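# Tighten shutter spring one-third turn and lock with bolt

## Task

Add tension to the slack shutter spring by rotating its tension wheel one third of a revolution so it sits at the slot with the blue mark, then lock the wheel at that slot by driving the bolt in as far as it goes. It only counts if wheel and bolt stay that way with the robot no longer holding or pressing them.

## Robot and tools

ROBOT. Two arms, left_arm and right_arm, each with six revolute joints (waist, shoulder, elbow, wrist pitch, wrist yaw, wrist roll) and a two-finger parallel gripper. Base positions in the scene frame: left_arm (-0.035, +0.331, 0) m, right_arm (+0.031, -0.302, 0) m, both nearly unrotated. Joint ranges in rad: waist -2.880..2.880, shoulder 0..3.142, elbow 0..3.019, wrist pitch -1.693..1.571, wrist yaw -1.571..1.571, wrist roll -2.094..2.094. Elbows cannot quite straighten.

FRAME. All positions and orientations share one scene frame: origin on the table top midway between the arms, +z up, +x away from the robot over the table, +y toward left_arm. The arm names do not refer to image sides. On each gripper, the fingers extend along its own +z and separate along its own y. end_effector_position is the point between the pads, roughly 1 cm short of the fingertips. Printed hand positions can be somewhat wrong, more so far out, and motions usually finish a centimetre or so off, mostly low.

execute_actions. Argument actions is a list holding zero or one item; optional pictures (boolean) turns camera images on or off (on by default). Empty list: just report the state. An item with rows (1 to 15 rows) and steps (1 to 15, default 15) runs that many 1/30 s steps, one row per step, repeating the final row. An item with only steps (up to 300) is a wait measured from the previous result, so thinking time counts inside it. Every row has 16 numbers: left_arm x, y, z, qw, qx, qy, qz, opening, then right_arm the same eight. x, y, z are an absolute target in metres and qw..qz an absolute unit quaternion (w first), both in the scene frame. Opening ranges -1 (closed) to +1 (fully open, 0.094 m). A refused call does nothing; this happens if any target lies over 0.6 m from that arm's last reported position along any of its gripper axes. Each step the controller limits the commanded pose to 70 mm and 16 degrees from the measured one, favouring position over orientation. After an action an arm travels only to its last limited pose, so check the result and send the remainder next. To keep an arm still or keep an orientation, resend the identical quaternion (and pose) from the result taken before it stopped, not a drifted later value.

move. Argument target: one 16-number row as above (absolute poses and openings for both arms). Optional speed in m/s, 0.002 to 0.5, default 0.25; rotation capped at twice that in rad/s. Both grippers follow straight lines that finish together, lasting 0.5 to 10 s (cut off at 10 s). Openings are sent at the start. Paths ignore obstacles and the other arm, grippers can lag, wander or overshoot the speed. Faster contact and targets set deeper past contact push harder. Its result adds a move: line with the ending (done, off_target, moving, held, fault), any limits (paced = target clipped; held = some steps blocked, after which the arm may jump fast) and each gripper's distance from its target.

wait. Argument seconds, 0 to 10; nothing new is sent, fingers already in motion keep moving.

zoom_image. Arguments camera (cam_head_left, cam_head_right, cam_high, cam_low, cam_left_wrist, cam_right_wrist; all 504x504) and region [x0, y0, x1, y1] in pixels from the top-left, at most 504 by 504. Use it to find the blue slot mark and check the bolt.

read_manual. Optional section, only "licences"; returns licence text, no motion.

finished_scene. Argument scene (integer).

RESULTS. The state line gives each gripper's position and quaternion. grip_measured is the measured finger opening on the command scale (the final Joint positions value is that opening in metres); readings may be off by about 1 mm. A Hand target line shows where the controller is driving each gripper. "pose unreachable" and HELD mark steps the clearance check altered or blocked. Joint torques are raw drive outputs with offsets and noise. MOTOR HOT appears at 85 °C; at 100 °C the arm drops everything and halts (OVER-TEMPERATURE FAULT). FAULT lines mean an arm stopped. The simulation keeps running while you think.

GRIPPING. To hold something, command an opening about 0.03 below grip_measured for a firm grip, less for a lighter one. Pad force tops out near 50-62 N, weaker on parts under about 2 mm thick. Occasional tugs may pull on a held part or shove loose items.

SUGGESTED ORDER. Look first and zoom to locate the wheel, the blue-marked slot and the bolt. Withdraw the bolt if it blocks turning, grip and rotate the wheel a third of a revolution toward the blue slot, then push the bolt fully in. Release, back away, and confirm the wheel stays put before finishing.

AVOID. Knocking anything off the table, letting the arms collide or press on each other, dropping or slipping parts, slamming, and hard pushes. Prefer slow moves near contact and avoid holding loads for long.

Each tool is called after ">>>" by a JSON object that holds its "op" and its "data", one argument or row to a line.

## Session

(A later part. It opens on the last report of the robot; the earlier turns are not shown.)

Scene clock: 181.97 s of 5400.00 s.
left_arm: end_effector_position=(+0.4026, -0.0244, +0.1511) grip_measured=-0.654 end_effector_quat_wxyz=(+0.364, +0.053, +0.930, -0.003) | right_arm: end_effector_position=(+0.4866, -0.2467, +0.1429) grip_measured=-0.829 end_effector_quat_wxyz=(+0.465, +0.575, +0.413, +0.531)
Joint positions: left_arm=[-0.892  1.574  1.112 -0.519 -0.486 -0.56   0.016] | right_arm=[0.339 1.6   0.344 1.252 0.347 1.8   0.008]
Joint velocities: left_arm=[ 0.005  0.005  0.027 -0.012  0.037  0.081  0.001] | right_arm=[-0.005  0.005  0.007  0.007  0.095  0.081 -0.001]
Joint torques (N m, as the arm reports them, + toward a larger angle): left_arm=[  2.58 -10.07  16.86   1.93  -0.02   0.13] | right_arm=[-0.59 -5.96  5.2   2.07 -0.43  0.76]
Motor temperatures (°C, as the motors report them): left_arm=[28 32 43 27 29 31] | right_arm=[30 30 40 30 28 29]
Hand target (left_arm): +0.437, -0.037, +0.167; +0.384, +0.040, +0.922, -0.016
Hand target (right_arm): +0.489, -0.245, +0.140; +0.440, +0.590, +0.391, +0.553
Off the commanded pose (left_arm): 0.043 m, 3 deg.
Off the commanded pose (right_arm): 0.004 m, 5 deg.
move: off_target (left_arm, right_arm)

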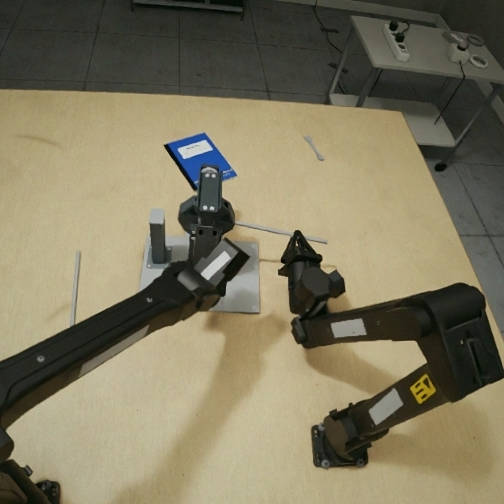

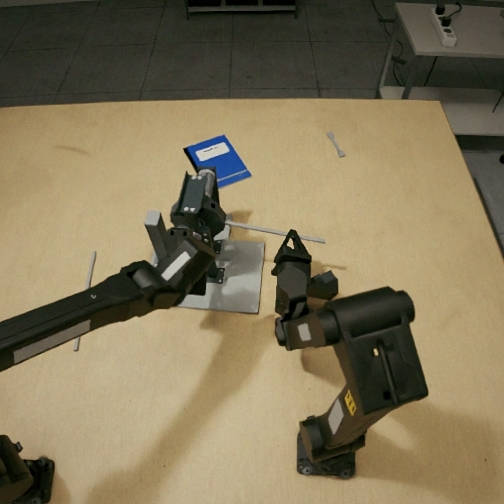

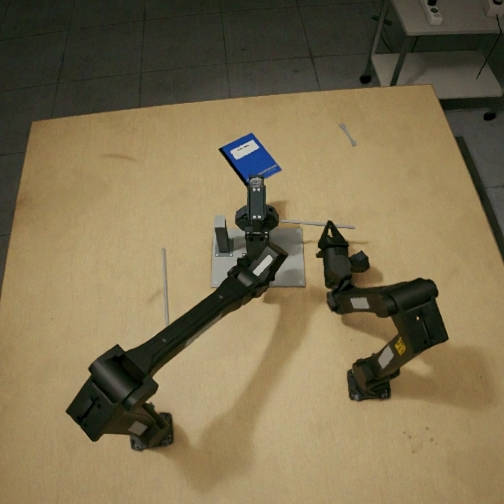

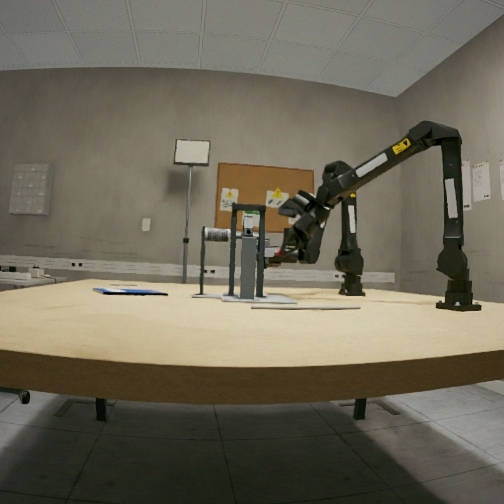

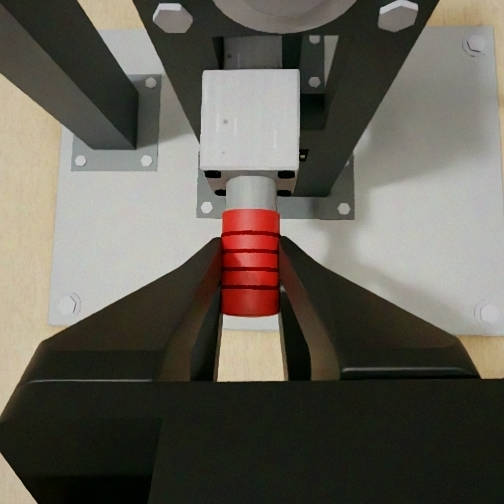

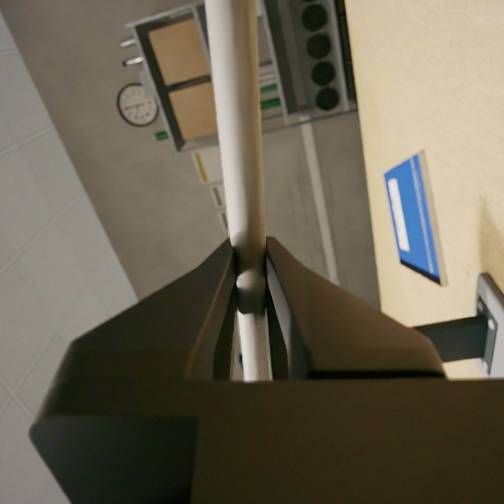

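Home. Ease back.

>>> {"op": "move", "data": {
  "target": [0.415,-0.03,0.16,0.383,0.04,0.924,-0.017,-0.75,0.487,-0.25,0.197,0.522,0.522,0.478,0.478,-0.9],
  "speed": 0.05
}}

Scene clock: 186.80 s of 5400.00 s.
left_arm: end_effector_position=(+0.4022, -0.0237, +0.1508) grip_measured=-0.654 end_effector_quat_wxyz=(+0.365, +0.054, +0.930, -0.001) | right_arm: end_effector_position=(+0.4802, -0.2494, +0.1801) grip_measured=-0.829 end_effector_quat_wxyz=(+0.514, +0.530, +0.483, +0.471)
Joint positions: left_arm=[-0.892  1.574  1.111 -0.52  -0.49  -0.558  0.016] | right_arm=[0.331 1.378 0.346 1.001 0.333 1.583 0.008]
Joint velocities: left_arm=[-0.015 -0.015 -0.017  0.007  0.022  0.022 -0.   ] | right_arm=[-0.005 -0.005  0.022 -0.007 -0.037 -0.037  0.   ]
Joint torques (N m, as the arm reports them, + toward a larger angle): left_arm=[  1.04 -13.55  10.91   2.53  -0.29  -0.1 ] | right_arm=[-1.13 -7.91  8.99  0.87 -0.39 -0.06]
Motor temperatures (°C, as the motors report them): left_arm=[28 32 43 27 29 30] | right_arm=[30 30 40 30 28 29]
Hand target (left_arm): +0.414, -0.030, +0.160; +0.382, +0.040, +0.923, -0.017
Hand target (right_arm): +0.488, -0.250, +0.196; +0.522, +0.522, +0.477, +0.478
Off the commanded pose (left_arm): 0.017 m, 3 deg.
Off the commanded pose (right_arm): 0.018 m, 2 deg.
move: off_target (left_arm, right_arm)

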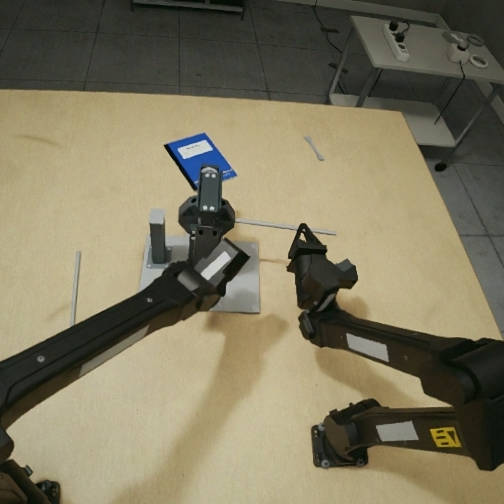

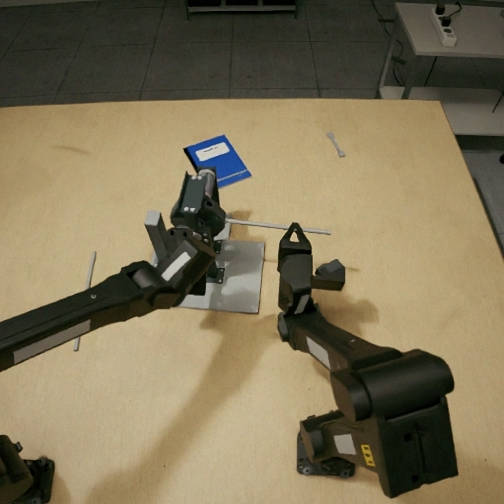

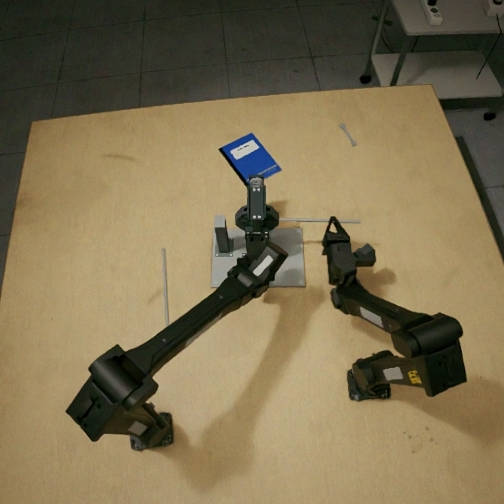

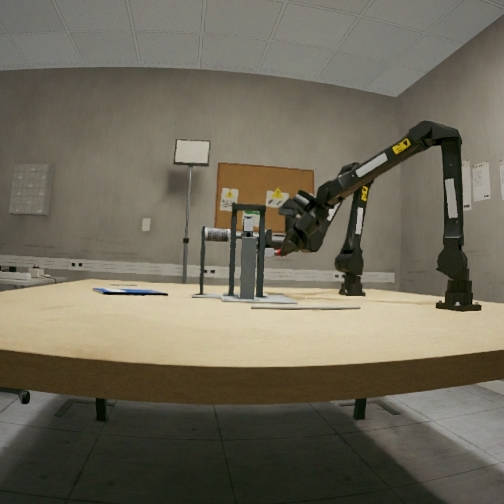

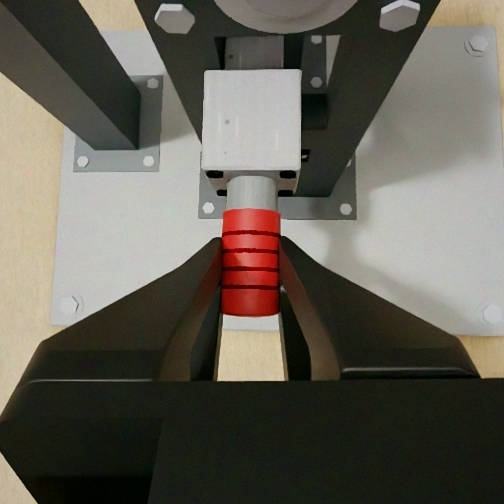

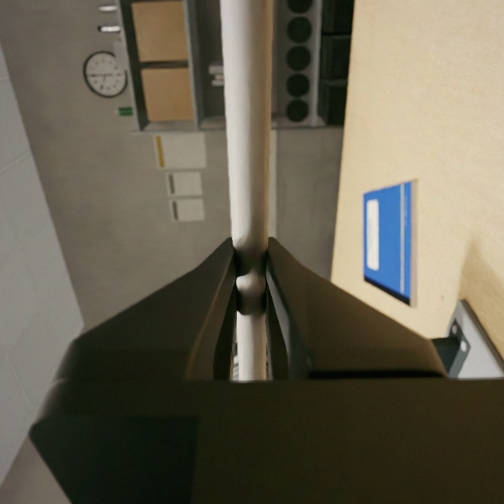

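>>> {"op": "execute_actions", "data": {
  "actions": [
    {"rows":[[0.41,-0.03,0.16,0.383,0.04,0.924,-0.017,0.2,0.487,-0.25,0.197,0.522,0.522,0.478,0.478,0]],"steps":12}
  ],
  "pictures": false
}}

>>> {"op": "move", "data": {
  "target": [0.33,-0.01,0.18,0.383,0.04,0.924,-0.017,0.2,0.42,-0.245,0.19,0.522,0.522,0.478,0.478,0],
  "speed": 0.15
}}

Scene clock: 190.10 s of 5400.00 s.
left_arm: end_effector_position=(+0.4053, -0.0267, +0.1539) grip_measured=+0.198 end_effector_quat_wxyz=(+0.373, +0.049, +0.926, -0.008) | right_arm: end_effector_position=(+0.4793, -0.2487, +0.1873) grip_measured=-0.003 end_effector_quat_wxyz=(+0.516, +0.526, +0.480, +0.477)
Joint positions: left_arm=[-0.893  1.574  1.111 -0.496 -0.493 -0.561  0.056] | right_arm=[0.331 1.36  0.346 1.001 0.327 1.582 0.047]
Joint velocities: left_arm=[-0.005 -0.005  0.007 -0.007 -0.007 -0.081 -0.001] | right_arm=[-0.005 -0.015 -0.002 -0.012  0.007 -0.066 -0.001]
Joint torques (N m, as the arm reports them, + toward a larger angle): left_arm=[  0.9  -14.31  10.19   1.52  -0.35  -0.15] | right_arm=[-1.25 -6.74  9.02  0.7  -0.2  -0.07]
Motor temperatures (°C, as the motors report them): left_arm=[28 32 43 27 29 30] | right_arm=[30 30 40 30 28 29]
Hand target (left_arm): +0.410, -0.030, +0.160; +0.383, +0.040, +0.923, -0.017
Hand target (right_arm): +0.487, -0.250, +0.197; +0.522, +0.522, +0.477, +0.478
Off the commanded pose (left_arm): 0.008 m, 2 deg.
Off the commanded pose (right_arm): 0.012 m, 1 deg.
Steps of this call (steps 1 to 87: nothing new was sent; steps 88 to 99: all 12 steps of this action). Readings (end_effector_position):
88: left_arm (+0.4024, -0.0240, +0.1511) | right_arm (+0.4802, -0.2491, +0.1803)
89: left_arm (+0.4035, -0.0251, +0.1521) | right_arm (+0.4801, -0.2487, +0.1812)
91: left_arm (+0.4045, -0.0261, +0.1532) | right_arm (+0.4798, -0.2486, +0.1841)
95: left_arm (+0.4052, -0.0266, +0.1538) | right_arm (+0.4793, -0.2487, +0.1873)
99: the state above

Scene clock: 191.30 s of 5400.00 s.
left_arm: end_effector_position=(+0.3322, -0.0119, +0.1779) grip_measured=+0.198 end_effector_quat_wxyz=(+0.382, +0.045, +0.923, -0.016) | right_arm: end_effector_position=(+0.4203, -0.2491, +0.1931) grip_measured=-0.003 end_effector_quat_wxyz=(+0.524, +0.523, +0.469, +0.482)
Joint positions: left_arm=[-0.998  1.397  0.982 -0.569 -0.554 -0.663  0.056] | right_arm=[0.4   1.183 0.204 0.993 0.408 1.579 0.047]
Joint velocities: left_arm=[ 0.005  0.005 -0.022 -0.022 -0.037  0.007 -0.001] | right_arm=[-0.005  0.005 -0.002  0.002 -0.066  0.037 -0.001]
Joint torques (N m, as the arm reports them, + toward a larger angle): left_arm=[  0.45 -12.01   9.59   0.29  -0.38  -0.12] | right_arm=[ 0.78 -3.95  7.4   0.67  0.07 -0.05]
Motor temperatures (°C, as the motors report them): left_arm=[28 32 42 27 29 30] | right_arm=[30 30 40 30 28 29]
Hand target (left_arm): +0.330, -0.010, +0.181; +0.382, +0.040, +0.923, -0.017
Hand target (right_arm): +0.420, -0.245, +0.191; +0.523, +0.520, +0.478, +0.477
Off the commanded pose (left_arm): 0.004 m, 1 deg.
Off the commanded pose (right_arm): 0.005 m, 1 deg.
move: done

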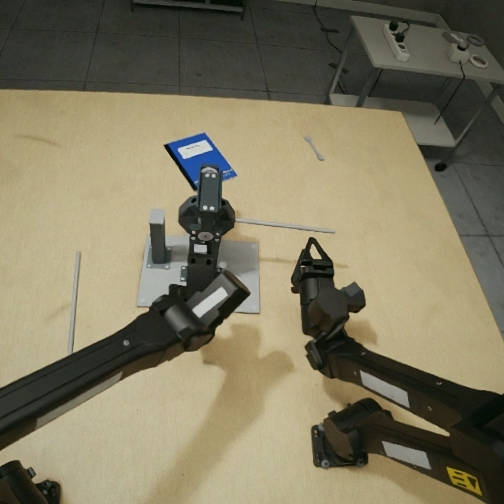

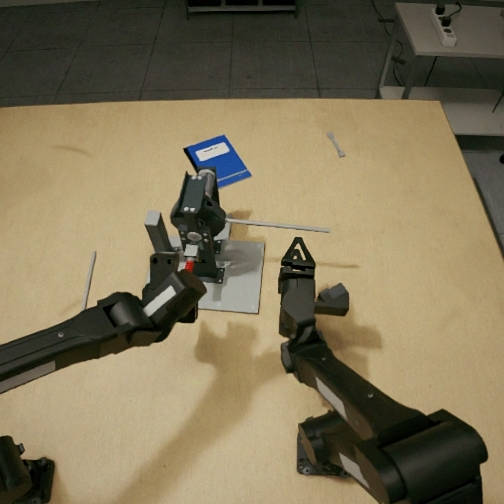

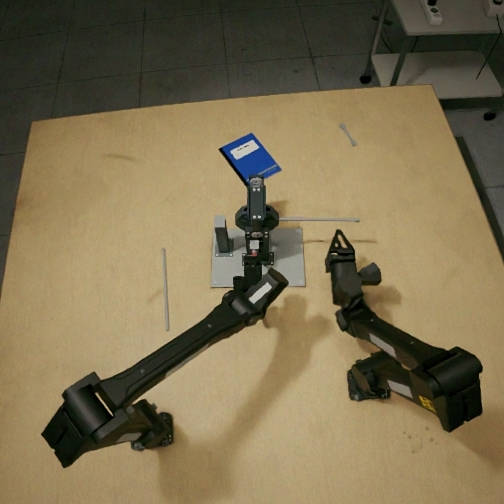

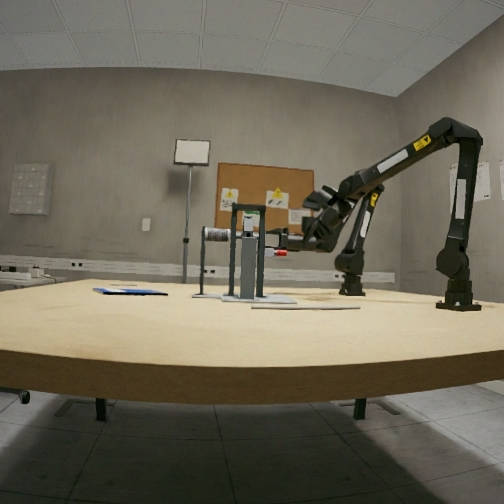

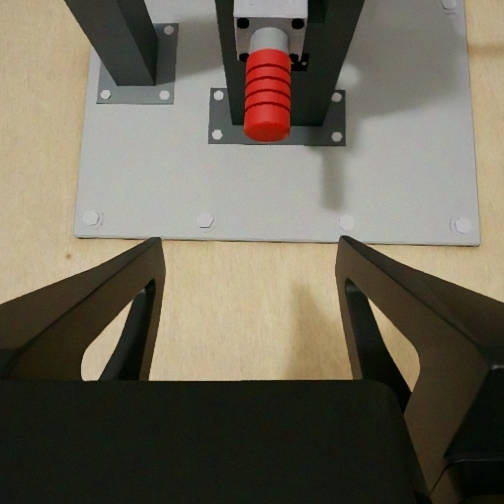

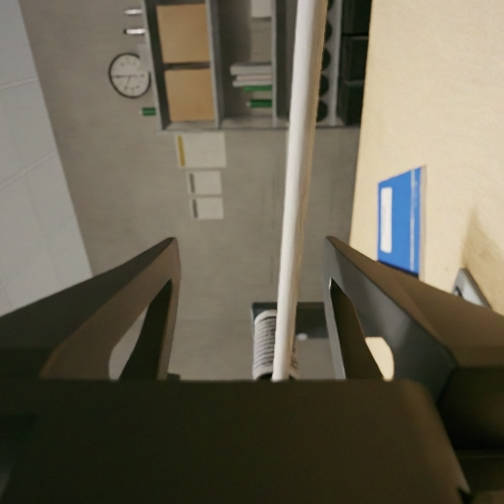

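>>> {"op": "finished_scene", "data": {
  "scene": 1
}}

The scene is finished: the task was done.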